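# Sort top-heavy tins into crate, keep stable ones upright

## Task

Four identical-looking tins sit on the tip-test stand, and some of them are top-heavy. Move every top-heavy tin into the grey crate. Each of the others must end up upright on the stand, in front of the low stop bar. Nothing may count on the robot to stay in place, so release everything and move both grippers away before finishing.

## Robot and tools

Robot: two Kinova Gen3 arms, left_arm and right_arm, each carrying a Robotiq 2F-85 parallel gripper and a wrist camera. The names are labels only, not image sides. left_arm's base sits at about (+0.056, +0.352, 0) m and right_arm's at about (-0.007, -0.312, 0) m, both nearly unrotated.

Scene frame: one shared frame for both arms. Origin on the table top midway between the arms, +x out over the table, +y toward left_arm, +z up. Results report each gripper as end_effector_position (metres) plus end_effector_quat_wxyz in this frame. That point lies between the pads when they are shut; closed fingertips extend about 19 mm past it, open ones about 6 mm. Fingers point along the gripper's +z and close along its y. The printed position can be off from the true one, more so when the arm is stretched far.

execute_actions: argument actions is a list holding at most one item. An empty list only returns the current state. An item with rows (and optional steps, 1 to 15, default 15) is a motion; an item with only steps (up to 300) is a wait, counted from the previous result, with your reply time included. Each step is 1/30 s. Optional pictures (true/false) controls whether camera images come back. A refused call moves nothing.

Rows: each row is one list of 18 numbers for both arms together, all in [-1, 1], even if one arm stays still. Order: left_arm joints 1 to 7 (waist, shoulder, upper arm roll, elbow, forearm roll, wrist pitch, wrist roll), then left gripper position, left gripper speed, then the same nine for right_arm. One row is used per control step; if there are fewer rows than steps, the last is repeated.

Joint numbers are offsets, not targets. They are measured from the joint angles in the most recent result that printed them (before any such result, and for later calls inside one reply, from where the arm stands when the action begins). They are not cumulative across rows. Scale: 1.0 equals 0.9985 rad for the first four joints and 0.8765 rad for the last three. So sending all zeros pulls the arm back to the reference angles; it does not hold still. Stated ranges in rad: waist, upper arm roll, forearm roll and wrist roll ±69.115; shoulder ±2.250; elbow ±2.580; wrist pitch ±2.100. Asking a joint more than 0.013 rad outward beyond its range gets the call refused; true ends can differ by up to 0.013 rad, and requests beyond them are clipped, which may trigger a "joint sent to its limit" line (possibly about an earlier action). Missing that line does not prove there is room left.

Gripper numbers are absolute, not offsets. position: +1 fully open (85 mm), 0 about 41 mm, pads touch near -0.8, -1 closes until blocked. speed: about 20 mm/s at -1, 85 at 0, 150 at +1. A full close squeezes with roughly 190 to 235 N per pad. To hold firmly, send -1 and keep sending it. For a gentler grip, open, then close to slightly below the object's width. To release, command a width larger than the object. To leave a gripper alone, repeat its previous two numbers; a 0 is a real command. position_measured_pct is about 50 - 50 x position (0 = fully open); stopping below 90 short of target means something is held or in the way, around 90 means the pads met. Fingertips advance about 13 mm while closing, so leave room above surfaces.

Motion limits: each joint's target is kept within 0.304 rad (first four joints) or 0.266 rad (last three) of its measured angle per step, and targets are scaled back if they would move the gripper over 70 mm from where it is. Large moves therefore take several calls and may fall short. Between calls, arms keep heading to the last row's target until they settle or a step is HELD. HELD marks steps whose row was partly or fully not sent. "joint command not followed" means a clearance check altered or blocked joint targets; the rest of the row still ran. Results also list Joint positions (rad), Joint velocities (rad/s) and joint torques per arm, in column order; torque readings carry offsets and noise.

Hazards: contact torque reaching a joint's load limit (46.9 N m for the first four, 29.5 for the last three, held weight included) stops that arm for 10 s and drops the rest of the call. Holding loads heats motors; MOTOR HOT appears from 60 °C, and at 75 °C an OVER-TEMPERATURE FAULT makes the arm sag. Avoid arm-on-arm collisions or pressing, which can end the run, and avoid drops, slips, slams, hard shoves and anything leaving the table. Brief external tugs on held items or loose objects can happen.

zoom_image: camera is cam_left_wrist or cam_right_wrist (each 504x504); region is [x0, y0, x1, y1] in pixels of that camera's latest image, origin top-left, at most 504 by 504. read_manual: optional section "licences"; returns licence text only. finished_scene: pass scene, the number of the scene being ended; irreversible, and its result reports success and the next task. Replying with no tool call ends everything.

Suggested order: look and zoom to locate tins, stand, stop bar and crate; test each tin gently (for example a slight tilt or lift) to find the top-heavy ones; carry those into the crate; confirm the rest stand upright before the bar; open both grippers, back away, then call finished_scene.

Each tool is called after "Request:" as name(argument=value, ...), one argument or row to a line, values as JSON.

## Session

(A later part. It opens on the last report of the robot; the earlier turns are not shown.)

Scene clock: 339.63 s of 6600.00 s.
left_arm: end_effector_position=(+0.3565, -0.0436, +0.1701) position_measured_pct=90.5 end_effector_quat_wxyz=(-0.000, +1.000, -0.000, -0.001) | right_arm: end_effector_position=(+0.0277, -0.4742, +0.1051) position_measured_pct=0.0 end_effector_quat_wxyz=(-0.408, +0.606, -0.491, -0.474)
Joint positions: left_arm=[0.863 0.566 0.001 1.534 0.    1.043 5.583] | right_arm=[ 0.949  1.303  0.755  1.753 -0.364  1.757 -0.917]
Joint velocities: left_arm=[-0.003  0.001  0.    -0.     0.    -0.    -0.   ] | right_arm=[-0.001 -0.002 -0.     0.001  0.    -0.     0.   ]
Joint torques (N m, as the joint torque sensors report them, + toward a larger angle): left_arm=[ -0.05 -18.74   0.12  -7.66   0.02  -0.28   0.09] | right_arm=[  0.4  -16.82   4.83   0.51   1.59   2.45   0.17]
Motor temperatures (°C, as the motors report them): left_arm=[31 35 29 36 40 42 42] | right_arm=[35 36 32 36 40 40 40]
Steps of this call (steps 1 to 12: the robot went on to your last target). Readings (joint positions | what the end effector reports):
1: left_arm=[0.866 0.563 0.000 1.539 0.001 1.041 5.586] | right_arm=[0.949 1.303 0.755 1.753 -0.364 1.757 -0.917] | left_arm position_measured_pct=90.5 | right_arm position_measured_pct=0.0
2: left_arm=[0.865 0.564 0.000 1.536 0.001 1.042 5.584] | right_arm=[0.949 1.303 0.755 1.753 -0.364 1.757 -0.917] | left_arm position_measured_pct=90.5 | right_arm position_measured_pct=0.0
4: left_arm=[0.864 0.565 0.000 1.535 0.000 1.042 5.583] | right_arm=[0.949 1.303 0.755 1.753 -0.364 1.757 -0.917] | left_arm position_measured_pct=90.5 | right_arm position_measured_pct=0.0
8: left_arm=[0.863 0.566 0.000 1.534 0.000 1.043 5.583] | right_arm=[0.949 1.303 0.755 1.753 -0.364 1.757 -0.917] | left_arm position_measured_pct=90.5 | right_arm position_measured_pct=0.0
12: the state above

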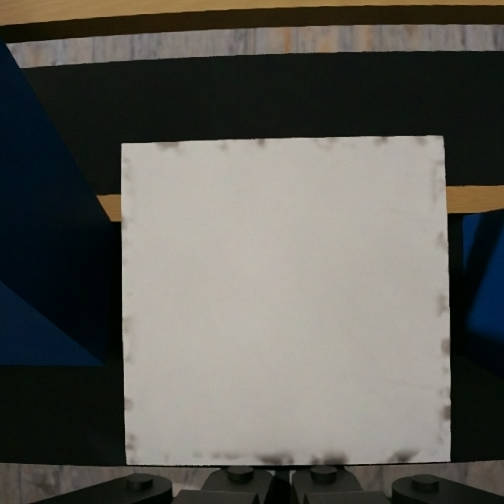

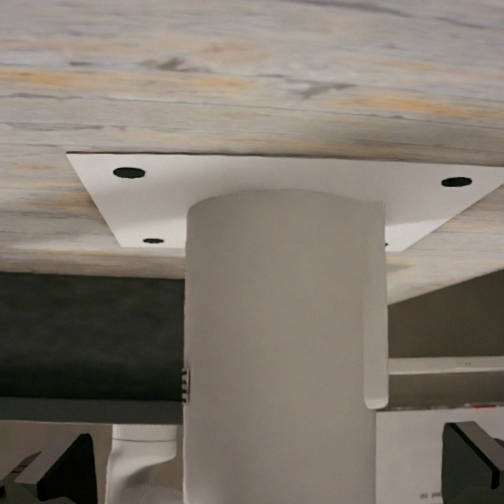

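Request:
execute_actions(
  actions=[
    {"rows":[[-0.003,0.002,0,-0.004,0,0.002,-0.003,-0.85,0.5,0,0,0,0,0,0,0,1,0],[-0.006,0.005,0,-0.008,0,0.004,-0.006,-0.85,0.5,0,0,0,0,0,0,0,1,0],[-0.009,0.007,0,-0.013,0,0.006,-0.010,-0.85,0.5,0,0,0,0,0,0,0,1,0],[-0.011,0.009,0,-0.017,0,0.009,-0.013,-0.85,0.5,0,0,0,0,0,0,0,1,0],[-0.014,0.012,0,-0.021,0,0.011,-0.016,-0.85,0.5,0,0,0,0,0,0,0,1,0],[-0.017,0.014,0,-0.025,0,0.013,-0.019,-0.85,0.5,0,0,0,0,0,0,0,1,0],[-0.020,0.016,0,-0.029,0,0.015,-0.023,-0.85,0.5,0,0,0,0,0,0,0,1,0],[-0.023,0.018,0,-0.033,0,0.017,-0.026,-0.85,0.5,0,0,0,0,0,0,0,1,0],[-0.026,0.021,0,-0.038,0,0.019,-0.029,-0.85,0.5,0,0,0,0,0,0,0,1,0],[-0.028,0.023,0,-0.042,0,0.022,-0.032,-0.85,0.5,0,0,0,0,0,0,0,1,0],[-0.031,0.025,0,-0.046,0,0.024,-0.035,-0.85,0.5,0,0,0,0,0,0,0,1,0],[-0.034,0.028,0,-0.050,0,0.026,-0.039,-0.85,0.5,0,0,0,0,0,0,0,1,0],[-0.037,0.030,0,-0.054,0,0.028,-0.042,-0.85,0.5,0,0,0,0,0,0,0,1,0],[-0.040,0.032,0,-0.058,0,0.030,-0.045,-0.85,0.5,0,0,0,0,0,0,0,1,0],[-0.043,0.034,0,-0.063,0,0.032,-0.0487,-0.85,0.5,0,0,0,0,0,0,0,1,0]],"steps":15},
  ],
  pictures=false,
)

Request:
execute_actions(
  actions=[
    {"steps":20},
  ],
)

Scene clock: 345.60 s of 6600.00 s.
left_arm: end_effector_position=(+0.3799, -0.0429, +0.1698) position_measured_pct=90.5 end_effector_quat_wxyz=(-0.000, +1.000, -0.000, -0.001) | right_arm: end_effector_position=(+0.0277, -0.4742, +0.1051) position_measured_pct=0.0 end_effector_quat_wxyz=(-0.408, +0.606, -0.491, -0.474)
Joint positions: left_arm=[0.827 0.595 0.001 1.481 0.001 1.067 5.546] | right_arm=[ 0.949  1.303  0.755  1.753 -0.364  1.757 -0.917]
Joint velocities: left_arm=[-0.087  0.061 -0.001 -0.125 -0.001  0.053 -0.085] | right_arm=[-0.002  0.001  0.    -0.001  0.     0.002 -0.   ]
Joint torques (N m, as the joint torque sensors report them, + toward a larger angle): left_arm=[ -0.32 -19.06   0.26  -7.77  -0.36  -0.39  -0.39] | right_arm=[  0.12 -16.77   4.89   0.75   1.95   2.45  -0.2 ]
Motor temperatures (°C, as the motors report them): left_arm=[31 35 29 36 40 42 42] | right_arm=[35 36 32 36 40 40 40]
Steps of this call (steps 1 to 15: the robot went on to your last target; steps 16 to 90: nothing new was sent; then 2.47 s passed at rest; steps 91 to 105: all 15 steps of this action). Readings (joint positions | what the end effector reports):
91: left_arm=[0.863 0.566 0.001 1.534 0.001 1.043 5.583] | right_arm=[0.949 1.303 0.755 1.753 -0.364 1.757 -0.917] | left_arm position_measured_pct=90.5 | right_arm position_measured_pct=0.0
92: left_arm=[0.861 0.567 0.001 1.532 0.001 1.044 5.582] | right_arm=[0.949 1.303 0.755 1.753 -0.364 1.757 -0.917] | left_arm position_measured_pct=90.5 | right_arm position_measured_pct=0.0
94: left_arm=[0.857 0.571 0.001 1.525 0.001 1.047 5.577] | right_arm=[0.949 1.303 0.755 1.753 -0.364 1.757 -0.917] | left_arm position_measured_pct=90.5 | right_arm position_measured_pct=0.0
98: left_arm=[0.846 0.580 0.001 1.510 0.001 1.054 5.566] | right_arm=[0.949 1.303 0.755 1.753 -0.364 1.757 -0.917] | left_arm position_measured_pct=90.5 | right_arm position_measured_pct=0.0
105: the state above

Scene clock: 346.27 s of 6600.00 s.
left_arm: end_effector_position=(+0.3842, -0.0428, +0.1702) position_measured_pct=90.5 end_effector_quat_wxyz=(+0.000, +1.000, -0.000, -0.000) | right_arm: end_effector_position=(+0.0277, -0.4742, +0.1051) position_measured_pct=0.0 end_effector_quat_wxyz=(-0.408, +0.606, -0.491, -0.474)
Joint positions: left_arm=[0.82  0.6   0.001 1.471 0.001 1.071 5.54 ] | right_arm=[ 0.949  1.303  0.755  1.753 -0.364  1.757 -0.917]
Joint velocities: left_arm=[-0.002 -0.    -0.    -0.001 -0.     0.    -0.   ] | right_arm=[-0.001  0.002  0.    -0.001  0.    -0.     0.   ]
Joint torques (N m, as the joint torque sensors report them, + toward a larger angle): left_arm=[ -0.05 -19.53   0.08  -7.75  -0.32  -0.27  -0.31] | right_arm=[  0.24 -17.03   4.81   0.65   1.69   2.39  -0.03]
Motor temperatures (°C, as the motors report them): left_arm=[31 35 29 36 40 42 42] | right_arm=[35 36 32 36 40 40 40]
Steps of this call (steps 1 to 15: the robot went on to your last target; steps 16 to 20: nothing new was sent). Readings (joint positions | what the end effector reports):
1: left_arm=[0.824 0.597 0.001 1.476 0.001 1.069 5.544] | right_arm=[0.949 1.303 0.755 1.753 -0.364 1.757 -0.917] | left_arm position_measured_pct=90.5 | right_arm position_measured_pct=0.0
2: left_arm=[0.822 0.598 0.000 1.474 0.001 1.070 5.542] | right_arm=[0.949 1.303 0.755 1.753 -0.364 1.757 -0.917] | left_arm position_measured_pct=90.5 | right_arm position_measured_pct=0.0
4: left_arm=[0.821 0.599 0.000 1.472 0.001 1.071 5.541] | right_arm=[0.949 1.303 0.755 1.753 -0.364 1.757 -0.917] | left_arm position_measured_pct=90.5 | right_arm position_measured_pct=0.0
8: left_arm=[0.821 0.599 0.001 1.471 0.001 1.071 5.540] | right_arm=[0.949 1.303 0.755 1.753 -0.364 1.757 -0.917] | left_arm position_measured_pct=90.5 | right_arm position_measured_pct=0.0
20: the state above
All arms were judged still, so your last target was given up. Only a new action makes them travel on or press farther. Fingers that are still opening or closing keep moving.

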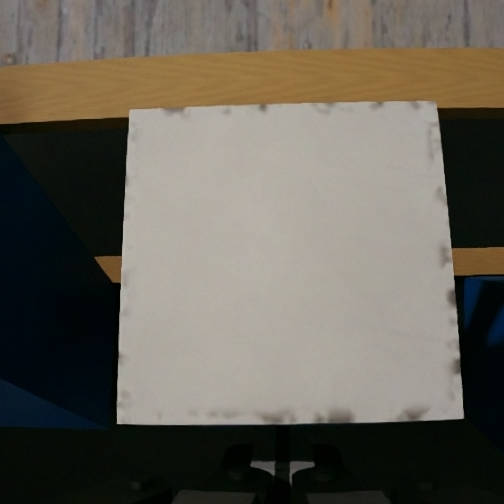

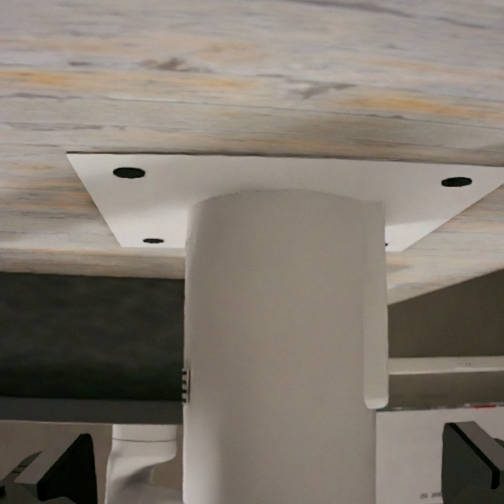

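Request:
execute_actions(
  actions=[
    {"rows":[[-0.002,0.002,0,-0.003,0,0.002,-0.002,-0.85,0.5,0,0,0,0,0,0,0,1,0],[-0.004,0.003,0,-0.006,0,0.003,-0.005,-0.85,0.5,0,0,0,0,0,0,0,1,0],[-0.006,0.005,0,-0.009,0,0.005,-0.007,-0.85,0.5,0,0,0,0,0,0,0,1,0],[-0.008,0.007,0,-0.012,0,0.006,-0.010,-0.85,0.5,0,0,0,0,0,0,0,1,0],[-0.011,0.009,0,-0.016,0,0.008,-0.012,-0.85,0.5,0,0,0,0,0,0,0,1,0],[-0.013,0.010,0,-0.019,0,0.010,-0.015,-0.85,0.5,0,0,0,0,0,0,0,1,0],[-0.015,0.012,0,-0.022,0,0.011,-0.017,-0.85,0.5,0,0,0,0,0,0,0,1,0],[-0.017,0.014,0,-0.025,0,0.013,-0.0194,-0.85,0.5,0,0,0,0,0,0,0,1,0]],"steps":15},
  ],
)

Scene clock: 360.33 s of 6600.00 s.
left_arm: end_effector_position=(+0.3949, -0.0419, +0.1700) position_measured_pct=90.5 end_effector_quat_wxyz=(+0.000, +1.000, -0.000, -0.001) | right_arm: end_effector_position=(+0.0277, -0.4742, +0.1051) position_measured_pct=0.0 end_effector_quat_wxyz=(-0.408, +0.606, -0.491, -0.474)
Joint positions: left_arm=[0.804 0.613 0.001 1.446 0.001 1.083 5.523] | right_arm=[ 0.949  1.303  0.755  1.753 -0.364  1.757 -0.917]
Joint velocities: left_arm=[-0.002  0.002  0.002 -0.004 -0.    -0.    -0.   ] | right_arm=[-0.001 -0.002 -0.    -0.001  0.    -0.002 -0.003]
Joint torques (N m, as the joint torque sensors report them, + toward a larger angle): left_arm=[  0.42 -19.65   0.16  -8.    -0.04  -0.22  -0.54] | right_arm=[  0.1  -16.98   5.     0.51   1.69   2.32   0.04]
Motor temperatures (°C, as the motors report them): left_arm=[31 35 29 36 40 42 42] | right_arm=[35 36 32 36 40 40 40]
Steps of this call (steps 1 to 90: nothing new was sent; then 10.57 s passed at rest; steps 91 to 105: all 15 steps of this action). Readings (joint positions | what the end effector reports):
91: left_arm=[0.820 0.600 0.001 1.471 0.001 1.071 5.540] | right_arm=[0.949 1.303 0.755 1.753 -0.364 1.757 -0.917] | left_arm position_measured_pct=90.5 | right_arm position_measured_pct=0.0
92: left_arm=[0.819 0.601 0.001 1.469 0.001 1.072 5.539] | right_arm=[0.949 1.303 0.755 1.753 -0.364 1.757 -0.917] | left_arm position_measured_pct=90.5 | right_arm position_measured_pct=0.0
94: left_arm=[0.816 0.604 0.001 1.465 0.001 1.074 5.536] | right_arm=[0.949 1.303 0.755 1.753 -0.364 1.757 -0.917] | left_arm position_measured_pct=90.5 | right_arm position_measured_pct=0.0
98: left_arm=[0.808 0.610 0.001 1.452 0.001 1.080 5.527] | right_arm=[0.949 1.303 0.755 1.753 -0.364 1.757 -0.917] | left_arm position_measured_pct=90.5 | right_arm position_measured_pct=0.0
105: the state above

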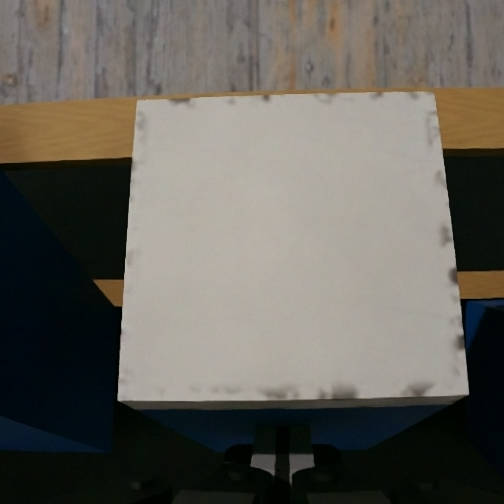

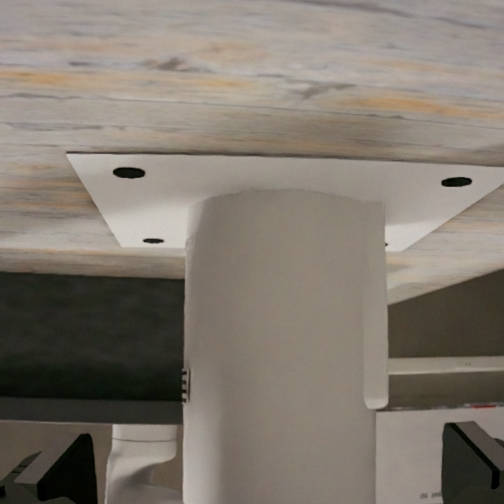

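Request:
execute_actions(
  actions=[
    {"rows":[[-0.002,0.002,0,-0.003,0,0.002,-0.002,-0.85,0.5,0,0,0,0,0,0,0,1,0],[-0.004,0.003,0,-0.006,0,0.003,-0.005,-0.85,0.5,0,0,0,0,0,0,0,1,0],[-0.0065,0.005,0,-0.0095,0,0.005,-0.0075,-0.85,0.5,0,0,0,0,0,0,0,1,0]],"steps":15},
  ],
)

Scene clock: 362.97 s of 6600.00 s.
left_arm: end_effector_position=(+0.3976, -0.0418, +0.1699) position_measured_pct=90.5 end_effector_quat_wxyz=(+0.000, +1.000, -0.001, -0.002) | right_arm: end_effector_position=(+0.0277, -0.4742, +0.1051) position_measured_pct=0.0 end_effector_quat_wxyz=(-0.408, +0.606, -0.491, -0.474)
Joint positions: left_arm=[0.799 0.618 0.002 1.438 0.002 1.088 5.517] | right_arm=[ 0.949  1.303  0.755  1.753 -0.364  1.757 -0.917]
Joint velocities: left_arm=[-0.002  0.    -0.     0.002 -0.     0.002  0.   ] | right_arm=[-0.    -0.001  0.     0.001 -0.    -0.    -0.001]
Joint torques (N m, as the joint torque sensors report them, + toward a larger angle): left_arm=[ -0.67 -19.58  -0.07  -8.53  -0.55  -1.1   -0.19] | right_arm=[ -0.14 -16.62   4.6    0.58   1.81   2.23  -0.25]
Motor temperatures (°C, as the motors report them): left_arm=[31 35 29 36 40 42 42] | right_arm=[35 36 32 36 40 40 40]
Steps of this call (steps 1 to 15: the robot went on to your last target; steps 16 to 64: nothing new was sent; steps 65 to 79: all 15 steps of this action). Readings (joint positions | what the end effector reports):
65: left_arm=[0.803 0.614 0.001 1.446 0.001 1.083 5.523] | right_arm=[0.949 1.303 0.755 1.753 -0.364 1.757 -0.917] | left_arm position_measured_pct=90.5 | right_arm position_measured_pct=0.0
66: left_arm=[0.802 0.615 0.001 1.444 0.001 1.084 5.522] | right_arm=[0.949 1.303 0.755 1.753 -0.364 1.757 -0.917] | left_arm position_measured_pct=90.5 | right_arm position_measured_pct=0.0
68: left_arm=[0.799 0.617 0.001 1.440 0.001 1.086 5.519] | right_arm=[0.949 1.303 0.755 1.753 -0.364 1.757 -0.917] | left_arm position_measured_pct=90.5 | right_arm position_measured_pct=0.0
72: left_arm=[0.799 0.618 0.002 1.438 0.002 1.088 5.517] | right_arm=[0.949 1.303 0.755 1.753 -0.364 1.757 -0.917] | left_arm position_measured_pct=90.5 | right_arm position_measured_pct=0.0
79: the state above

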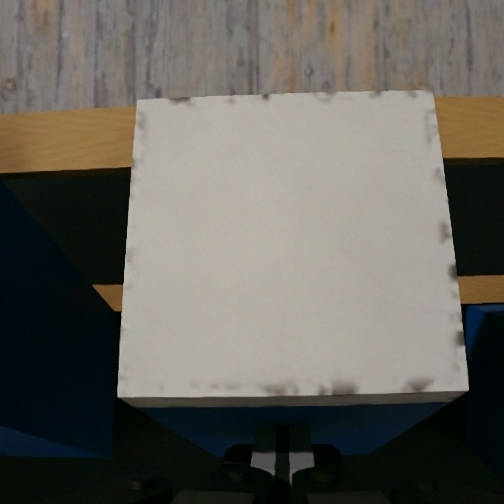

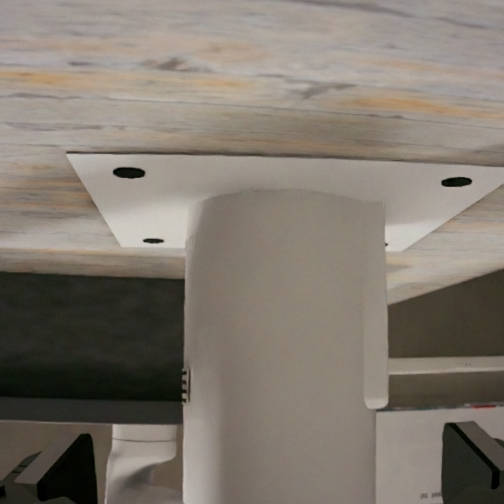

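Request:
execute_actions(
  actions=[
    {"rows":[[0.002,-0.002,0,0.003,0,-0.002,0.003,-0.85,0.5,0,0,0,0,0,0,0,1,0],[0.004,-0.003,0,0.006,0,-0.003,0.005,-0.85,0.5,0,0,0,0,0,0,0,1,0],[0.006,-0.005,0,0.010,0,-0.005,0.008,-0.85,0.5,0,0,0,0,0,0,0,1,0],[0.009,-0.007,0,0.013,0,-0.007,0.010,-0.85,0.5,0,0,0,0,0,0,0,1,0],[0.011,-0.009,0,0.016,0,-0.009,0.013,-0.85,0.5,0,0,0,0,0,0,0,1,0],[0.013,-0.010,0,0.019,0,-0.010,0.015,-0.85,0.5,0,0,0,0,0,0,0,1,0],[0.015,-0.012,0,0.022,0,-0.012,0.018,-0.85,0.5,0,0,0,0,0,0,0,1,0],[0.017,-0.014,0,0.026,0,-0.014,0.020,-0.85,0.5,0,0,0,0,0,0,0,1,0],[0.019,-0.016,0,0.029,0,-0.015,0.023,-0.85,0.5,0,0,0,0,0,0,0,1,0],[0.021,-0.017,0,0.032,0,-0.017,0.025,-0.85,0.5,0,0,0,0,0,0,0,1,0],[0.023,-0.019,0,0.035,0,-0.019,0.028,-0.85,0.5,0,0,0,0,0,0,0,1,0],[0.026,-0.021,0,0.038,0,-0.021,0.030,-0.85,0.5,0,0,0,0,0,0,0,1,0],[0.028,-0.023,0,0.042,0,-0.022,0.033,-0.85,0.5,0,0,0,0,0,0,0,1,0],[0.030,-0.024,0,0.045,0,-0.024,0.035,-0.85,0.5,0,0,0,0,0,0,0,1,0],[0.032,-0.026,0,0.048,0,-0.0257,0.0377,-0.85,0.5,0,0,0,0,0,0,0,1,0]],"steps":15},
  ],
  pictures=false,
)

Request:
execute_actions(
  actions=[
    {"steps":15},
  ],
)

Scene clock: 370.07 s of 6600.00 s.
left_arm: end_effector_position=(+0.3792, -0.0435, +0.1700) position_measured_pct=90.5 end_effector_quat_wxyz=(+0.000, +1.000, -0.001, -0.002) | right_arm: end_effector_position=(+0.0277, -0.4742, +0.1051) position_measured_pct=0.0 end_effector_quat_wxyz=(-0.408, +0.606, -0.491, -0.474)
Joint positions: left_arm=[0.827 0.595 0.002 1.48  0.002 1.069 5.545] | right_arm=[ 0.949  1.303  0.755  1.753 -0.364  1.757 -0.917]
Joint velocities: left_arm=[ 0.062 -0.048  0.001  0.097  0.001 -0.046  0.066] | right_arm=[-0.     0.001  0.    -0.001  0.     0.001 -0.   ]
Joint torques (N m, as the joint torque sensors report them, + toward a larger angle): left_arm=[  0.   -19.75   0.69  -7.61  -0.33  -0.43  -0.19] | right_arm=[  0.18 -16.65   4.4    0.38   2.     2.35  -0.1 ]
Motor temperatures (°C, as the motors report them): left_arm=[31 35 29 36 40 42 42] | right_arm=[35 36 32 36 40 40 40]
Steps of this call (steps 1 to 15: the robot went on to your last target; steps 16 to 90: nothing new was sent; then 3.60 s passed at rest; steps 91 to 105: all 15 steps of this action). Readings (joint positions | what the end effector reports):
91: left_arm=[0.799 0.618 0.002 1.438 0.002 1.088 5.517] | right_arm=[0.949 1.303 0.755 1.753 -0.364 1.757 -0.917] | left_arm position_measured_pct=90.5 | right_arm position_measured_pct=0.0
92: left_arm=[0.801 0.616 0.002 1.440 0.002 1.087 5.518] | right_arm=[0.949 1.303 0.755 1.753 -0.364 1.757 -0.917] | left_arm position_measured_pct=90.5 | right_arm position_measured_pct=0.0
94: left_arm=[0.804 0.614 0.002 1.445 0.002 1.085 5.522] | right_arm=[0.949 1.303 0.755 1.753 -0.364 1.757 -0.917] | left_arm position_measured_pct=90.5 | right_arm position_measured_pct=0.0
98: left_arm=[0.812 0.607 0.002 1.457 0.002 1.079 5.530] | right_arm=[0.949 1.303 0.755 1.753 -0.364 1.757 -0.917] | left_arm position_measured_pct=90.5 | right_arm position_measured_pct=0.0
105: the state above

Scene clock: 370.57 s of 6600.00 s.
left_arm: end_effector_position=(+0.3765, -0.0436, +0.1700) position_measured_pct=90.5 end_effector_quat_wxyz=(+0.000, +1.000, -0.001, -0.002) | right_arm: end_effector_position=(+0.0277, -0.4742, +0.1051) position_measured_pct=0.0 end_effector_quat_wxyz=(-0.408, +0.606, -0.491, -0.474)
Joint positions: left_arm=[0.831 0.592 0.002 1.486 0.002 1.066 5.55 ] | right_arm=[ 0.949  1.303  0.755  1.753 -0.364  1.757 -0.917]
Joint velocities: left_arm=[ 0.002 -0.     0.001  0.002  0.    -0.    -0.001] | right_arm=[-0.     0.     0.    -0.001 -0.     0.    -0.   ]
Joint torques (N m, as the joint torque sensors report them, + toward a larger angle): left_arm=[ -0.16 -18.99   0.38  -7.55  -0.36  -0.45  -0.21] | right_arm=[  0.35 -16.89   5.01   0.59   1.56   2.23  -0.14]
Motor temperatures (°C, as the motors report them): left_arm=[31 35 29 36 40 42 42] | right_arm=[35 36 32 36 40 40 40]
Steps of this call (steps 1 to 15: the robot went on to your last target). Readings (joint positions | what the end effector reports):
1: left_arm=[0.828 0.594 0.002 1.483 0.002 1.067 5.547] | right_arm=[0.949 1.303 0.755 1.753 -0.364 1.757 -0.917] | left_arm position_measured_pct=90.5 | right_arm position_measured_pct=0.0
2: left_arm=[0.829 0.593 0.002 1.484 0.002 1.067 5.549] | right_arm=[0.949 1.303 0.755 1.753 -0.364 1.757 -0.917] | left_arm position_measured_pct=90.5 | right_arm position_measured_pct=0.0
4: left_arm=[0.830 0.593 0.002 1.486 0.002 1.066 5.550] | right_arm=[0.949 1.303 0.755 1.753 -0.364 1.757 -0.917] | left_arm position_measured_pct=90.5 | right_arm position_measured_pct=0.0
8: left_arm=[0.831 0.592 0.002 1.486 0.002 1.066 5.550] | right_arm=[0.949 1.303 0.755 1.753 -0.364 1.757 -0.917] | left_arm position_measured_pct=90.5 | right_arm position_measured_pct=0.0
15: the state above
All arms were judged still, so your last target was given up. Only a new action makes them travel on or press farther. Fingers that are still opening or closing keep moving.

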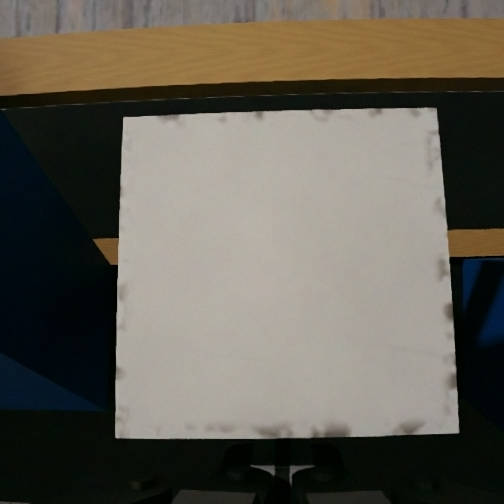

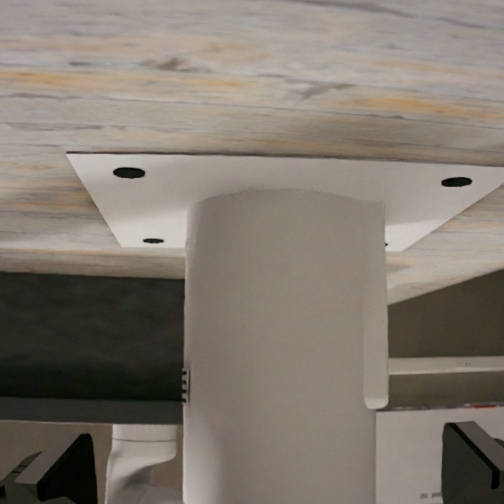

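Request:
execute_actions(
  actions=[
    {"rows":[[0.003,-0.002,0,0.004,0,-0.002,0.003,-0.85,0.5,0,0,0,0,0,0,0,1,0],[0.006,-0.005,0,0.008,0,-0.004,0.006,-0.85,0.5,0,0,0,0,0,0,0,1,0],[0.009,-0.007,0,0.013,0,-0.006,0.010,-0.85,0.5,0,0,0,0,0,0,0,1,0],[0.011,-0.009,0,0.017,0,-0.009,0.013,-0.85,0.5,0,0,0,0,0,0,0,1,0],[0.014,-0.012,0,0.021,0,-0.011,0.016,-0.85,0.5,0,0,0,0,0,0,0,1,0],[0.017,-0.014,0,0.025,0,-0.013,0.019,-0.85,0.5,0,0,0,0,0,0,0,1,0],[0.020,-0.016,0,0.029,0,-0.015,0.023,-0.85,0.5,0,0,0,0,0,0,0,1,0],[0.023,-0.018,0,0.033,0,-0.017,0.026,-0.85,0.5,0,0,0,0,0,0,0,1,0],[0.026,-0.021,0,0.038,0,-0.019,0.029,-0.85,0.5,0,0,0,0,0,0,0,1,0],[0.028,-0.023,0,0.042,0,-0.022,0.032,-0.85,0.5,0,0,0,0,0,0,0,1,0],[0.031,-0.025,0,0.046,0,-0.024,0.035,-0.85,0.5,0,0,0,0,0,0,0,1,0],[0.034,-0.028,0,0.050,0,-0.026,0.039,-0.85,0.5,0,0,0,0,0,0,0,1,0],[0.037,-0.030,0,0.054,0,-0.028,0.042,-0.85,0.5,0,0,0,0,0,0,0,1,0],[0.042,-0.034,0,0.061,0,-0.031,0.047,-0.85,0.5,0,0,0,0,0,0,0,1,0],[0.048,-0.039,0,0.071,0,-0.036,0.055,-0.85,0.5,0,0,0,0,0,0,0,1,0]],"steps":15},
  ],
  pictures=false,
)

Scene clock: 384.47 s of 6600.00 s.
left_arm: end_effector_position=(+0.3518, -0.0443, +0.1703) position_measured_pct=90.5 end_effector_quat_wxyz=(+0.000, +1.000, -0.001, -0.002) | right_arm: end_effector_position=(+0.0277, -0.4743, +0.1051) position_measured_pct=0.0 end_effector_quat_wxyz=(-0.408, +0.606, -0.491, -0.474)
Joint positions: left_arm=[0.869 0.562 0.002 1.541 0.002 1.041 5.587] | right_arm=[ 0.949  1.303  0.755  1.753 -0.364  1.757 -0.917]
Joint velocities: left_arm=[ 0.119 -0.101 -0.005  0.17  -0.003 -0.077  0.114] | right_arm=[ 0.001 -0.001  0.     0.001 -0.     0.001  0.   ]
Joint torques (N m, as the joint torque sensors report them, + toward a larger angle): left_arm=[  0.26 -18.75   0.93  -7.46  -0.44   0.02  -0.43] | right_arm=[  0.1  -16.81   4.82   0.61   1.54   2.26   0.06]
Motor temperatures (°C, as the motors report them): left_arm=[31 35 29 36 40 42 42] | right_arm=[35 36 32 36 40 40 40]
Steps of this call (steps 1 to 90: nothing new was sent; then 10.40 s passed at rest; steps 91 to 105: all 15 steps of this action). Readings (joint positions | what the end effector reports):
91: left_arm=[0.831 0.592 0.002 1.486 0.002 1.065 5.550] | right_arm=[0.949 1.303 0.755 1.753 -0.364 1.757 -0.917] | left_arm position_measured_pct=90.5 | right_arm position_measured_pct=0.0
92: left_arm=[0.833 0.590 0.002 1.488 0.002 1.065 5.551] | right_arm=[0.949 1.303 0.755 1.753 -0.364 1.757 -0.917] | left_arm position_measured_pct=90.5 | right_arm position_measured_pct=0.0
94: left_arm=[0.838 0.587 0.002 1.495 0.002 1.062 5.556] | right_arm=[0.949 1.303 0.755 1.753 -0.364 1.757 -0.917] | left_arm position_measured_pct=90.5 | right_arm position_measured_pct=0.0
98: left_arm=[0.848 0.578 0.002 1.511 0.002 1.055 5.567] | right_arm=[0.949 1.303 0.755 1.753 -0.364 1.757 -0.917] | left_arm position_measured_pct=90.5 | right_arm position_measured_pct=0.0
105: the state above

Request:
execute_actions(
  actions=[
    {"rows":[[0.146,0.178,-0.002,-0.338,-0.002,0.180,0.169,-0.85,0.5,0,0,0,0,0,0,0,1,0]],"steps":15},
  ],
  pictures=false,
)

Request:
execute_actions(
  actions=[
    {"steps":20},
  ],
)

Scene clock: 387.70 s of 6600.00 s.
left_arm: end_effector_position=(+0.3361, -0.1490, +0.1719) position_measured_pct=90.5 end_effector_quat_wxyz=(+0.001, +1.000, +0.001, -0.000) | right_arm: end_effector_position=(+0.0277, -0.4743, +0.1051) position_measured_pct=0.0 end_effector_quat_wxyz=(-0.408, +0.606, -0.491, -0.474)
Joint positions: left_arm=[1.009 0.73  0.001 1.216 0.001 1.193 5.731] | right_arm=[ 0.949  1.303  0.755  1.753 -0.364  1.757 -0.917]
Joint velocities: left_arm=[ 0.101  0.128  0.002 -0.304  0.     0.132  0.111] | right_arm=[-0.     0.     0.     0.     0.     0.    -0.004]
Joint torques (N m, as the joint torque sensors report them, + toward a larger angle): left_arm=[ -1.97 -22.64  -0.67  -7.05  -0.52  -0.07  -0.35] | right_arm=[  0.24 -16.71   4.69   0.53   1.64   2.5    0.02]
Motor temperatures (°C, as the motors report them): left_arm=[31 35 29 36 40 42 42] | right_arm=[35 36 32 36 40 40 40]
Steps of this call (steps 1 to 30: the robot went on to your last target; steps 31 to 82: nothing new was sent; steps 83 to 97: all 15 steps of this action). Readings (joint positions | what the end effector reports):
83: left_arm=[0.879 0.554 0.002 1.556 0.002 1.035 5.598] | right_arm=[0.949 1.303 0.755 1.753 -0.364 1.757 -0.917] | left_arm position_measured_pct=90.5 | right_arm position_measured_pct=0.0
84: left_arm=[0.882 0.558 0.001 1.551 0.002 1.037 5.600] | right_arm=[0.949 1.303 0.755 1.753 -0.364 1.757 -0.917] | left_arm position_measured_pct=90.5 | right_arm position_measured_pct=0.0
86: left_arm=[0.894 0.576 0.001 1.525 0.001 1.051 5.612] | right_arm=[0.949 1.303 0.755 1.753 -0.364 1.757 -0.917] | left_arm position_measured_pct=90.5 | right_arm position_measured_pct=0.0
90: left_arm=[0.944 0.645 0.000 1.407 0.001 1.111 5.662] | right_arm=[0.949 1.303 0.755 1.753 -0.364 1.757 -0.917] | left_arm position_measured_pct=90.5 | right_arm position_measured_pct=0.0
97: the state above

Scene clock: 388.37 s of 6600.00 s.
left_arm: end_effector_position=(+0.3351, -0.1523, +0.1702) position_measured_pct=90.5 end_effector_quat_wxyz=(+0.000, +1.000, +0.000, -0.000) | right_arm: end_effector_position=(+0.0277, -0.4743, +0.1051) position_measured_pct=0.0 end_effector_quat_wxyz=(-0.408, +0.606, -0.491, -0.474)
Joint positions: left_arm=[1.015 0.739 0.    1.203 0.    1.199 5.735] | right_arm=[ 0.949  1.303  0.755  1.753 -0.364  1.757 -0.917]
Joint velocities: left_arm=[ 0.     0.    -0.     0.002 -0.001 -0.002  0.   ] | right_arm=[-0.     0.001  0.    -0.     0.     0.     0.   ]
Joint torques (N m, as the joint torque sensors report them, + toward a larger angle): left_arm=[  0.2  -22.4    0.9   -8.14   0.02  -0.42  -0.13] | right_arm=[ -0.09 -16.83   4.77   0.57   1.7    2.36  -0.04]
Motor temperatures (°C, as the motors report them): left_arm=[31 35 29 36 40 42 42] | right_arm=[35 36 32 36 40 40 40]
Steps of this call (steps 1 to 20: the robot went on to your last target). Readings (joint positions | what the end effector reports):
1: left_arm=[1.011 0.733 0.001 1.208 0.001 1.197 5.734] | right_arm=[0.949 1.303 0.755 1.753 -0.364 1.757 -0.917] | left_arm position_measured_pct=90.5 | right_arm position_measured_pct=0.0
2: left_arm=[1.012 0.734 0.001 1.206 0.001 1.198 5.735] | right_arm=[0.949 1.303 0.755 1.753 -0.364 1.757 -0.917] | left_arm position_measured_pct=90.5 | right_arm position_measured_pct=0.0
4: left_arm=[1.013 0.736 0.000 1.204 0.000 1.199 5.735] | right_arm=[0.949 1.303 0.755 1.753 -0.364 1.757 -0.917] | left_arm position_measured_pct=90.5 | right_arm position_measured_pct=0.0
8: left_arm=[1.014 0.738 0.000 1.204 0.000 1.199 5.735] | right_arm=[0.949 1.303 0.755 1.753 -0.364 1.757 -0.917] | left_arm position_measured_pct=90.5 | right_arm position_measured_pct=0.0
20: the state above

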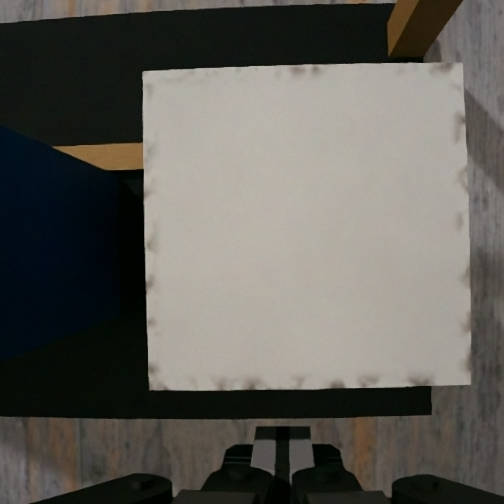

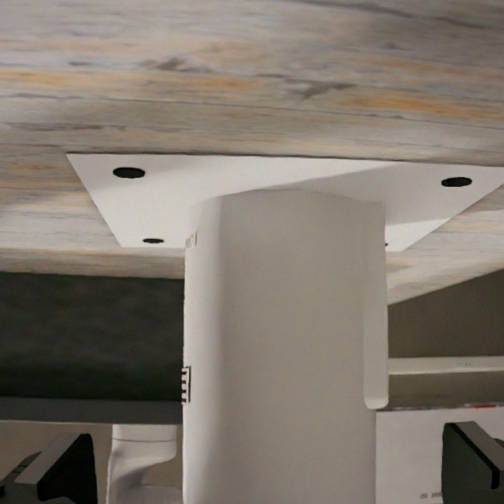

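Request:
execute_actions(
  actions=[
    {"rows":[[-0.003,0.003,0,-0.006,0,0.003,-0.003,-0.85,0.5,0,0,0,0,0,0,0,1,0],[-0.005,0.006,0,-0.011,0,0.006,-0.006,-0.85,0.5,0,0,0,0,0,0,0,1,0],[-0.008,0.009,0,-0.017,0,0.010,-0.009,-0.85,0.5,0,0,0,0,0,0,0,1,0],[-0.011,0.012,0,-0.023,0,0.013,-0.012,-0.85,0.5,0,0,0,0,0,0,0,1,0],[-0.014,0.015,0,-0.028,0,0.016,-0.015,-0.85,0.5,0,0,0,0,0,0,0,1,0],[-0.016,0.017,0,-0.034,0,0.019,-0.018,-0.85,0.5,0,0,0,0,0,0,0,1,0],[-0.019,0.020,0,-0.040,0,0.022,-0.021,-0.85,0.5,0,0,0,0,0,0,0,1,0],[-0.022,0.023,0,-0.045,0,0.025,-0.024,-0.85,0.5,0,0,0,0,0,0,0,1,0],[-0.024,0.026,0,-0.051,0,0.029,-0.027,-0.85,0.5,0,0,0,0,0,0,0,1,0],[-0.027,0.029,0,-0.057,0,0.032,-0.030,-0.85,0.5,0,0,0,0,0,0,0,1,0],[-0.030,0.032,0,-0.062,0,0.035,-0.034,-0.85,0.5,0,0,0,0,0,0,0,1,0],[-0.032,0.035,0,-0.068,0,0.038,-0.037,-0.85,0.5,0,0,0,0,0,0,0,1,0],[-0.035,0.038,0,-0.074,0,0.041,-0.040,-0.85,0.5,0,0,0,0,0,0,0,1,0],[-0.038,0.041,0,-0.079,0,0.045,-0.043,-0.85,0.5,0,0,0,0,0,0,0,1,0],[-0.0406,0.0437,0,-0.0849,0,0.0477,-0.0457,-0.85,0.5,0,0,0,0,0,0,0,1,0]],"steps":15},
  ],
  pictures=false,
)

Request:
execute_actions(
  actions=[
    {"steps":12},
  ],
  pictures=false,
)

Scene clock: 401.83 s of 6600.00 s.
left_arm: end_effector_position=(+0.3596, -0.1556, +0.1705) position_measured_pct=90.5 end_effector_quat_wxyz=(+0.001, +1.000, -0.000, -0.001) | right_arm: end_effector_position=(+0.0277, -0.4743, +0.1051) position_measured_pct=0.0 end_effector_quat_wxyz=(-0.408, +0.606, -0.491, -0.474)
Joint positions: left_arm=[0.981 0.775 0.001 1.131 0.001 1.235 5.701] | right_arm=[ 0.949  1.303  0.755  1.753 -0.364  1.757 -0.917]
Joint velocities: left_arm=[-0.08   0.093 -0.006 -0.161 -0.009  0.076 -0.08 ] | right_arm=[-0.001 -0.001 -0.     0.002  0.     0.001  0.   ]
Joint torques (N m, as the joint torque sensors report them, + toward a larger angle): left_arm=[ -0.32 -22.24  -0.12  -8.13  -0.66  -0.12  -0.1 ] | right_arm=[  0.03 -16.78   4.6    0.48   1.59   2.32  -0.35]
Motor temperatures (°C, as the motors report them): left_arm=[31 36 29 36 40 42 42] | right_arm=[35 36 32 36 40 40 40]
Steps of this call (steps 1 to 15: the robot went on to your last target; steps 16 to 90: nothing new was sent; then 9.97 s passed at rest; steps 91 to 105: all 15 steps of this action). Readings (joint positions | what the end effector reports):
91: left_arm=[1.014 0.740 0.000 1.203 0.000 1.199 5.735] | right_arm=[0.949 1.303 0.755 1.753 -0.364 1.757 -0.917] | left_arm position_measured_pct=90.5 | right_arm position_measured_pct=0.0
92: left_arm=[1.013 0.741 0.001 1.200 0.000 1.200 5.734] | right_arm=[0.949 1.303 0.755 1.753 -0.364 1.757 -0.917] | left_arm position_measured_pct=90.5 | right_arm position_measured_pct=0.0
94: left_arm=[1.009 0.746 0.001 1.192 0.000 1.205 5.730] | right_arm=[0.949 1.303 0.755 1.753 -0.364 1.757 -0.917] | left_arm position_measured_pct=90.5 | right_arm position_measured_pct=0.0
98: left_arm=[0.999 0.756 0.000 1.171 0.000 1.215 5.720] | right_arm=[0.949 1.303 0.755 1.753 -0.364 1.757 -0.917] | left_arm position_measured_pct=90.5 | right_arm position_measured_pct=0.0
105: the state above

Scene clock: 402.23 s of 6600.00 s.
left_arm: end_effector_position=(+0.3644, -0.1554, +0.1698) position_measured_pct=90.5 end_effector_quat_wxyz=(-0.000, +1.000, +0.000, -0.001) | right_arm: end_effector_position=(+0.0277, -0.4743, +0.1051) position_measured_pct=0.0 end_effector_quat_wxyz=(-0.408, +0.606, -0.491, -0.474)
Joint positions: left_arm=[0.975 0.783 0.001 1.119 0.001 1.241 5.695] | right_arm=[ 0.949  1.303  0.755  1.753 -0.364  1.757 -0.917]
Joint velocities: left_arm=[ 0.001  0.001  0.    -0.001  0.     0.     0.   ] | right_arm=[-0.001 -0.001 -0.    -0.    -0.     0.     0.001]
Joint torques (N m, as the joint torque sensors report them, + toward a larger angle): left_arm=[ -0.09 -23.02   0.06  -8.5   -0.4   -0.37   0.05] | right_arm=[ -0.12 -17.     4.94   0.48   1.64   2.24  -0.05]
Motor temperatures (°C, as the motors report them): left_arm=[31 36 29 36 40 42 42] | right_arm=[35 36 32 36 40 40 40]
Steps of this call (steps 1 to 12: the robot went on to your last target). Readings (joint positions | what the end effector reports):
1: left_arm=[0.978 0.778 0.001 1.126 0.001 1.238 5.698] | right_arm=[0.949 1.303 0.755 1.753 -0.364 1.757 -0.917] | left_arm position_measured_pct=90.5 | right_arm position_measured_pct=0.0
2: left_arm=[0.976 0.780 0.000 1.122 0.000 1.239 5.696] | right_arm=[0.949 1.303 0.755 1.753 -0.364 1.757 -0.917] | left_arm position_measured_pct=90.5 | right_arm position_measured_pct=0.0
4: left_arm=[0.975 0.781 0.000 1.120 0.000 1.240 5.695] | right_arm=[0.949 1.303 0.755 1.753 -0.364 1.757 -0.917] | left_arm position_measured_pct=90.5 | right_arm position_measured_pct=0.0
8: left_arm=[0.975 0.782 0.000 1.119 0.001 1.241 5.695] | right_arm=[0.949 1.303 0.755 1.753 -0.364 1.757 -0.917] | left_arm position_measured_pct=90.5 | right_arm position_measured_pct=0.0
12: the state above

Request:
execute_actions(
  actions=[
    {"rows":[[-0.002,0.002,0,-0.005,0,0.003,-0.003,-0.85,0.5,0,0,0,0,0,0,0,1,0],[-0.005,0.005,0,-0.009,0,0.005,-0.005,-0.85,0.5,0,0,0,0,0,0,0,1,0],[-0.007,0.007,0,-0.014,0,0.008,-0.008,-0.85,0.5,0,0,0,0,0,0,0,1,0],[-0.009,0.009,0,-0.019,0,0.010,-0.010,-0.85,0.5,0,0,0,0,0,0,0,1,0],[-0.012,0.011,0,-0.023,0,0.013,-0.013,-0.85,0.5,0,0,0,0,0,0,0,1,0],[-0.014,0.014,0,-0.028,0,0.016,-0.016,-0.85,0.5,0,0,0,0,0,0,0,1,0],[-0.016,0.016,0,-0.032,0,0.018,-0.018,-0.85,0.5,0,0,0,0,0,0,0,1,0],[-0.019,0.018,0,-0.037,0,0.021,-0.021,-0.85,0.5,0,0,0,0,0,0,0,1,0],[-0.021,0.020,0,-0.042,0,0.023,-0.023,-0.85,0.5,0,0,0,0,0,0,0,1,0],[-0.023,0.023,0,-0.046,0,0.026,-0.026,-0.85,0.5,0,0,0,0,0,0,0,1,0],[-0.026,0.025,0,-0.051,0,0.029,-0.029,-0.85,0.5,0,0,0,0,0,0,0,1,0],[-0.028,0.027,0,-0.056,0,0.031,-0.031,-0.85,0.5,0,0,0,0,0,0,0,1,0],[-0.030,0.029,0,-0.060,0,0.034,-0.034,-0.85,0.5,0,0,0,0,0,0,0,1,0],[-0.032,0.032,0,-0.065,0,0.036,-0.036,-0.85,0.5,0,0,0,0,0,0,0,1,0],[-0.0348,0.0339,0,-0.0696,0,0.0391,-0.0391,-0.85,0.5,0,0,0,0,0,0,0,1,0]],"steps":15},
  ],
  pictures=false,
)

Request:
execute_actions(
  actions=[
    {"steps":20},
  ],
)

Scene clock: 408.83 s of 6600.00 s.
left_arm: end_effector_position=(+0.3859, -0.1560, +0.1703) position_measured_pct=90.5 end_effector_quat_wxyz=(+0.001, +1.000, +0.000, -0.000) | right_arm: end_effector_position=(+0.0277, -0.4743, +0.1051) position_measured_pct=0.0 end_effector_quat_wxyz=(-0.408, +0.606, -0.491, -0.474)
Joint positions: left_arm=[0.945 0.811 0.001 1.059 0.001 1.27  5.666] | right_arm=[ 0.949  1.303  0.755  1.753 -0.364  1.757 -0.917]
Joint velocities: left_arm=[-0.069  0.07   0.002 -0.139  0.002  0.068 -0.067] | right_arm=[-0.001 -0.002  0.    -0.003  0.    -0.     0.   ]
Joint torques (N m, as the joint torque sensors report them, + toward a larger angle): left_arm=[  0.01 -22.57   0.52  -8.26  -0.01  -0.21  -0.3 ] | right_arm=[  0.18 -17.01   4.7    0.3    1.77   2.43  -0.03]
Motor temperatures (°C, as the motors report them): left_arm=[31 36 29 36 40 42 42] | right_arm=[35 36 32 36 40 40 40]
Steps of this call (steps 1 to 30: the robot went on to your last target; steps 31 to 100: nothing new was sent; then 2.77 s passed at rest; steps 101 to 115: all 15 steps of this action). Readings (joint positions | what the end effector reports):
101: left_arm=[0.974 0.783 0.001 1.118 0.001 1.241 5.695] | right_arm=[0.949 1.303 0.755 1.753 -0.364 1.757 -0.917] | left_arm position_measured_pct=90.5 | right_arm position_measured_pct=0.0
102: left_arm=[0.973 0.784 0.001 1.116 0.001 1.243 5.694] | right_arm=[0.949 1.303 0.755 1.753 -0.364 1.757 -0.917] | left_arm position_measured_pct=90.5 | right_arm position_measured_pct=0.0
104: left_arm=[0.970 0.788 0.001 1.109 0.001 1.246 5.690] | right_arm=[0.949 1.303 0.755 1.753 -0.364 1.757 -0.917] | left_arm position_measured_pct=90.5 | right_arm position_measured_pct=0.0
108: left_arm=[0.961 0.796 0.001 1.092 0.001 1.255 5.682] | right_arm=[0.949 1.303 0.755 1.753 -0.364 1.757 -0.917] | left_arm position_measured_pct=90.5 | right_arm position_measured_pct=0.0
115: the state above

Scene clock: 409.50 s of 6600.00 s.
left_arm: end_effector_position=(+0.3896, -0.1558, +0.1704) position_measured_pct=90.5 end_effector_quat_wxyz=(+0.001, +1.000, +0.000, -0.000) | right_arm: end_effector_position=(+0.0277, -0.4743, +0.1051) position_measured_pct=0.0 end_effector_quat_wxyz=(-0.408, +0.606, -0.491, -0.474)
Joint positions: left_arm=[0.94  0.816 0.001 1.049 0.001 1.275 5.661] | right_arm=[ 0.949  1.303  0.755  1.753 -0.364  1.757 -0.917]
Joint velocities: left_arm=[-0.     0.    -0.     0.    -0.    -0.001 -0.   ] | right_arm=[ 0.001 -0.    -0.    -0.002  0.    -0.002  0.001]
Joint torques (N m, as the joint torque sensors report them, + toward a larger angle): left_arm=[ -0.36 -23.46   0.85  -8.37  -0.09  -0.12  -0.18] | right_arm=[  0.37 -16.26   4.98   0.55   1.43   2.45   0.09]
Motor temperatures (°C, as the motors report them): left_arm=[31 36 29 36 40 42 42] | right_arm=[35 36 32 36 40 40 40]
Steps of this call (steps 1 to 15: the robot went on to your last target; steps 16 to 20: nothing new was sent). Readings (joint positions | what the end effector reports):
1: left_arm=[0.943 0.814 0.001 1.055 0.001 1.273 5.664] | right_arm=[0.949 1.303 0.755 1.753 -0.364 1.757 -0.917] | left_arm position_measured_pct=90.5 | right_arm position_measured_pct=0.0
2: left_arm=[0.942 0.815 0.001 1.052 0.001 1.274 5.662] | right_arm=[0.949 1.303 0.755 1.753 -0.364 1.757 -0.917] | left_arm position_measured_pct=90.5 | right_arm position_measured_pct=0.0
4: left_arm=[0.941 0.815 0.000 1.050 0.001 1.275 5.661] | right_arm=[0.949 1.303 0.755 1.753 -0.364 1.757 -0.917] | left_arm position_measured_pct=90.5 | right_arm position_measured_pct=0.0
8: left_arm=[0.940 0.816 0.001 1.049 0.001 1.275 5.661] | right_arm=[0.949 1.303 0.755 1.753 -0.364 1.757 -0.917] | left_arm position_measured_pct=90.5 | right_arm position_measured_pct=0.0
20: the state above
All arms were judged still, so your last target was given up. Only a new action makes them travel on or press farther. Fingers that are still opening or closing keep moving.

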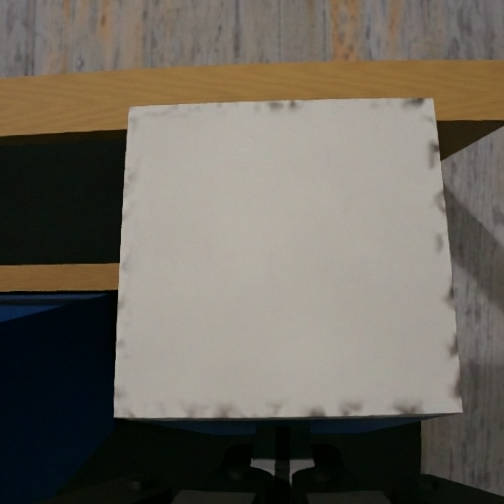

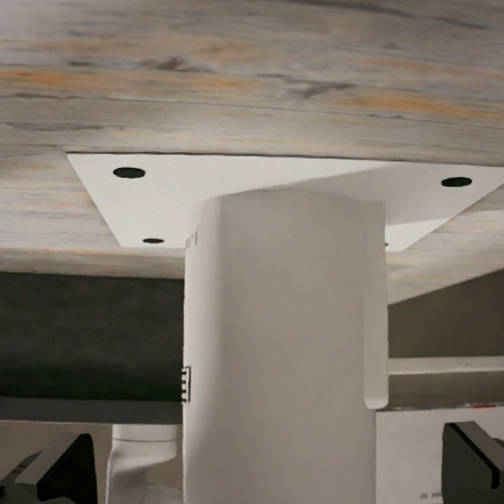

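Request:
execute_actions(
  actions=[
    {"rows":[[-0.002,0.002,0,-0.004,0,0.002,-0.002,-0.85,0.5,0,0,0,0,0,0,0,1,0],[-0.003,0.004,0,-0.007,0,0.004,-0.004,-0.85,0.5,0,0,0,0,0,0,0,1,0],[-0.005,0.006,0,-0.011,0,0.007,-0.006,-0.85,0.5,0,0,0,0,0,0,0,1,0],[-0.007,0.008,0,-0.015,0,0.009,-0.008,-0.85,0.5,0,0,0,0,0,0,0,1,0],[-0.008,0.010,0,-0.018,0,0.011,-0.010,-0.85,0.5,0,0,0,0,0,0,0,1,0],[-0.010,0.012,0,-0.022,0,0.013,-0.012,-0.85,0.5,0,0,0,0,0,0,0,1,0],[-0.011,0.014,0,-0.026,0,0.015,-0.014,-0.85,0.5,0,0,0,0,0,0,0,1,0],[-0.013,0.0155,0,-0.0294,0,0.0176,-0.0155,-0.85,0.5,0,0,0,0,0,0,0,1,0]],"steps":15},
  ],
)

Scene clock: 414.00 s of 6600.00 s.
left_arm: end_effector_position=(+0.3989, -0.1558, +0.1700) position_measured_pct=90.5 end_effector_quat_wxyz=(+0.000, +1.000, -0.000, -0.001) | right_arm: end_effector_position=(+0.0277, -0.4743, +0.1051) position_measured_pct=0.0 end_effector_quat_wxyz=(-0.408, +0.606, -0.491, -0.474)
Joint positions: left_arm=[0.928 0.831 0.001 1.02  0.001 1.291 5.647] | right_arm=[ 0.949  1.303  0.755  1.753 -0.364  1.757 -0.917]
Joint velocities: left_arm=[ 0.     0.002  0.002 -0.001  0.001  0.    -0.   ] | right_arm=[-0.    -0.001 -0.    -0.001 -0.     0.    -0.001]
Joint torques (N m, as the joint torque sensors report them, + toward a larger angle): left_arm=[  0.46 -23.98   0.79  -8.26  -0.14  -0.28  -0.43] | right_arm=[ -0.34 -16.7    4.48   0.33   1.31   2.45   0.03]
Motor temperatures (°C, as the motors report them): left_arm=[31 36 29 36 40 42 42] | right_arm=[35 36 32 36 40 40 40]
Steps of this call (steps 1 to 90: nothing new was sent; then 1.00 s passed at rest; steps 91 to 105: all 15 steps of this action). Readings (joint positions | what the end effector reports):
91: left_arm=[0.940 0.817 0.001 1.049 0.001 1.276 5.661] | right_arm=[0.949 1.303 0.755 1.753 -0.364 1.757 -0.917] | left_arm position_measured_pct=90.5 | right_arm position_measured_pct=0.0
92: left_arm=[0.939 0.818 0.001 1.047 0.001 1.277 5.660] | right_arm=[0.949 1.303 0.755 1.753 -0.364 1.757 -0.917] | left_arm position_measured_pct=90.5 | right_arm position_measured_pct=0.0
94: left_arm=[0.937 0.821 0.001 1.041 0.001 1.280 5.657] | right_arm=[0.949 1.303 0.755 1.753 -0.364 1.757 -0.917] | left_arm position_measured_pct=90.5 | right_arm position_measured_pct=0.0
98: left_arm=[0.931 0.828 0.001 1.027 0.001 1.287 5.650] | right_arm=[0.949 1.303 0.755 1.753 -0.364 1.757 -0.917] | left_arm position_measured_pct=90.5 | right_arm position_measured_pct=0.0
105: the state above

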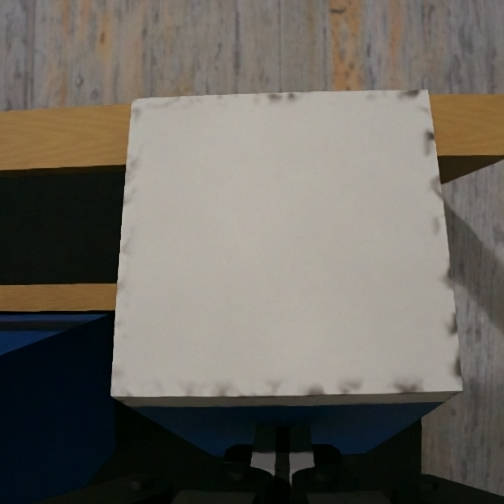

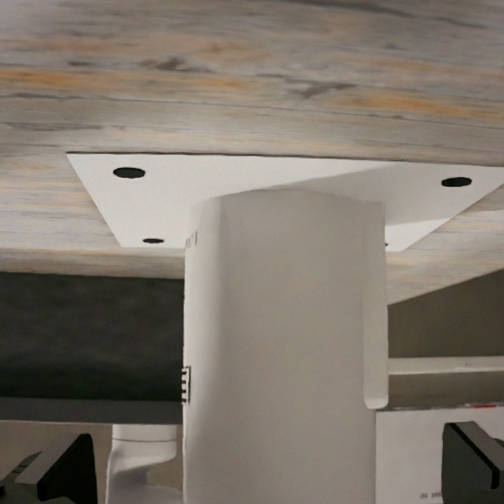

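Request:
execute_actions(
  actions=[
    {"rows":[[-0.0015,0.0015,0,-0.003,0,0.002,-0.0015,-0.85,0.5,0,0,0,0,0,0,0,1,0],[-0.003,0.003,0,-0.006,0,0.0035,-0.003,-0.85,0.5,0,0,0,0,0,0,0,1,0],[-0.004,0.0047,0,-0.009,0,0.0053,-0.0047,-0.85,0.5,0,0,0,0,0,0,0,1,0]],"steps":15},
  ],
  pictures=false,
)

Scene clock: 417.73 s of 6600.00 s.
left_arm: end_effector_position=(+0.3998, -0.1561, +0.1699) position_measured_pct=90.5 end_effector_quat_wxyz=(-0.000, +1.000, -0.001, -0.002) | right_arm: end_effector_position=(+0.0277, -0.4743, +0.1051) position_measured_pct=0.0 end_effector_quat_wxyz=(-0.408, +0.606, -0.491, -0.474)
Joint positions: left_arm=[0.925 0.835 0.002 1.012 0.002 1.297 5.643] | right_arm=[ 0.949  1.303  0.755  1.753 -0.364  1.757 -0.917]
Joint velocities: left_arm=[-0.001  0.     0.     0.001 -0.001  0.002  0.   ] | right_arm=[ 0.    -0.001  0.    -0.001  0.     0.001 -0.   ]
Joint torques (N m, as the joint torque sensors report them, + toward a larger angle): left_arm=[ -1.28 -23.67  -0.47  -9.31  -0.76  -1.14  -0.05] | right_arm=[  0.06 -16.86   4.66   0.37   1.65   2.33  -0.21]
Motor temperatures (°C, as the motors report them): left_arm=[31 36 29 36 40 42 42] | right_arm=[35 36 32 36 40 40 40]
Steps of this call (steps 1 to 15: the robot went on to your last target; steps 16 to 90: nothing new was sent; then 0.23 s passed at rest; steps 91 to 105: all 15 steps of this action). Readings (joint positions | what the end effector reports):
91: left_arm=[0.927 0.832 0.001 1.020 0.001 1.291 5.647] | right_arm=[0.949 1.303 0.755 1.753 -0.364 1.757 -0.917] | left_arm position_measured_pct=90.5 | right_arm position_measured_pct=0.0
92: left_arm=[0.927 0.832 0.001 1.018 0.001 1.292 5.646] | right_arm=[0.949 1.303 0.755 1.753 -0.364 1.757 -0.917] | left_arm position_measured_pct=90.5 | right_arm position_measured_pct=0.0
94: left_arm=[0.925 0.835 0.002 1.014 0.002 1.295 5.644] | right_arm=[0.949 1.303 0.755 1.753 -0.364 1.757 -0.917] | left_arm position_measured_pct=90.5 | right_arm position_measured_pct=0.0
98: left_arm=[0.925 0.835 0.002 1.012 0.002 1.297 5.643] | right_arm=[0.949 1.303 0.755 1.753 -0.364 1.757 -0.917] | left_arm position_measured_pct=90.5 | right_arm position_measured_pct=0.0
105: the state above


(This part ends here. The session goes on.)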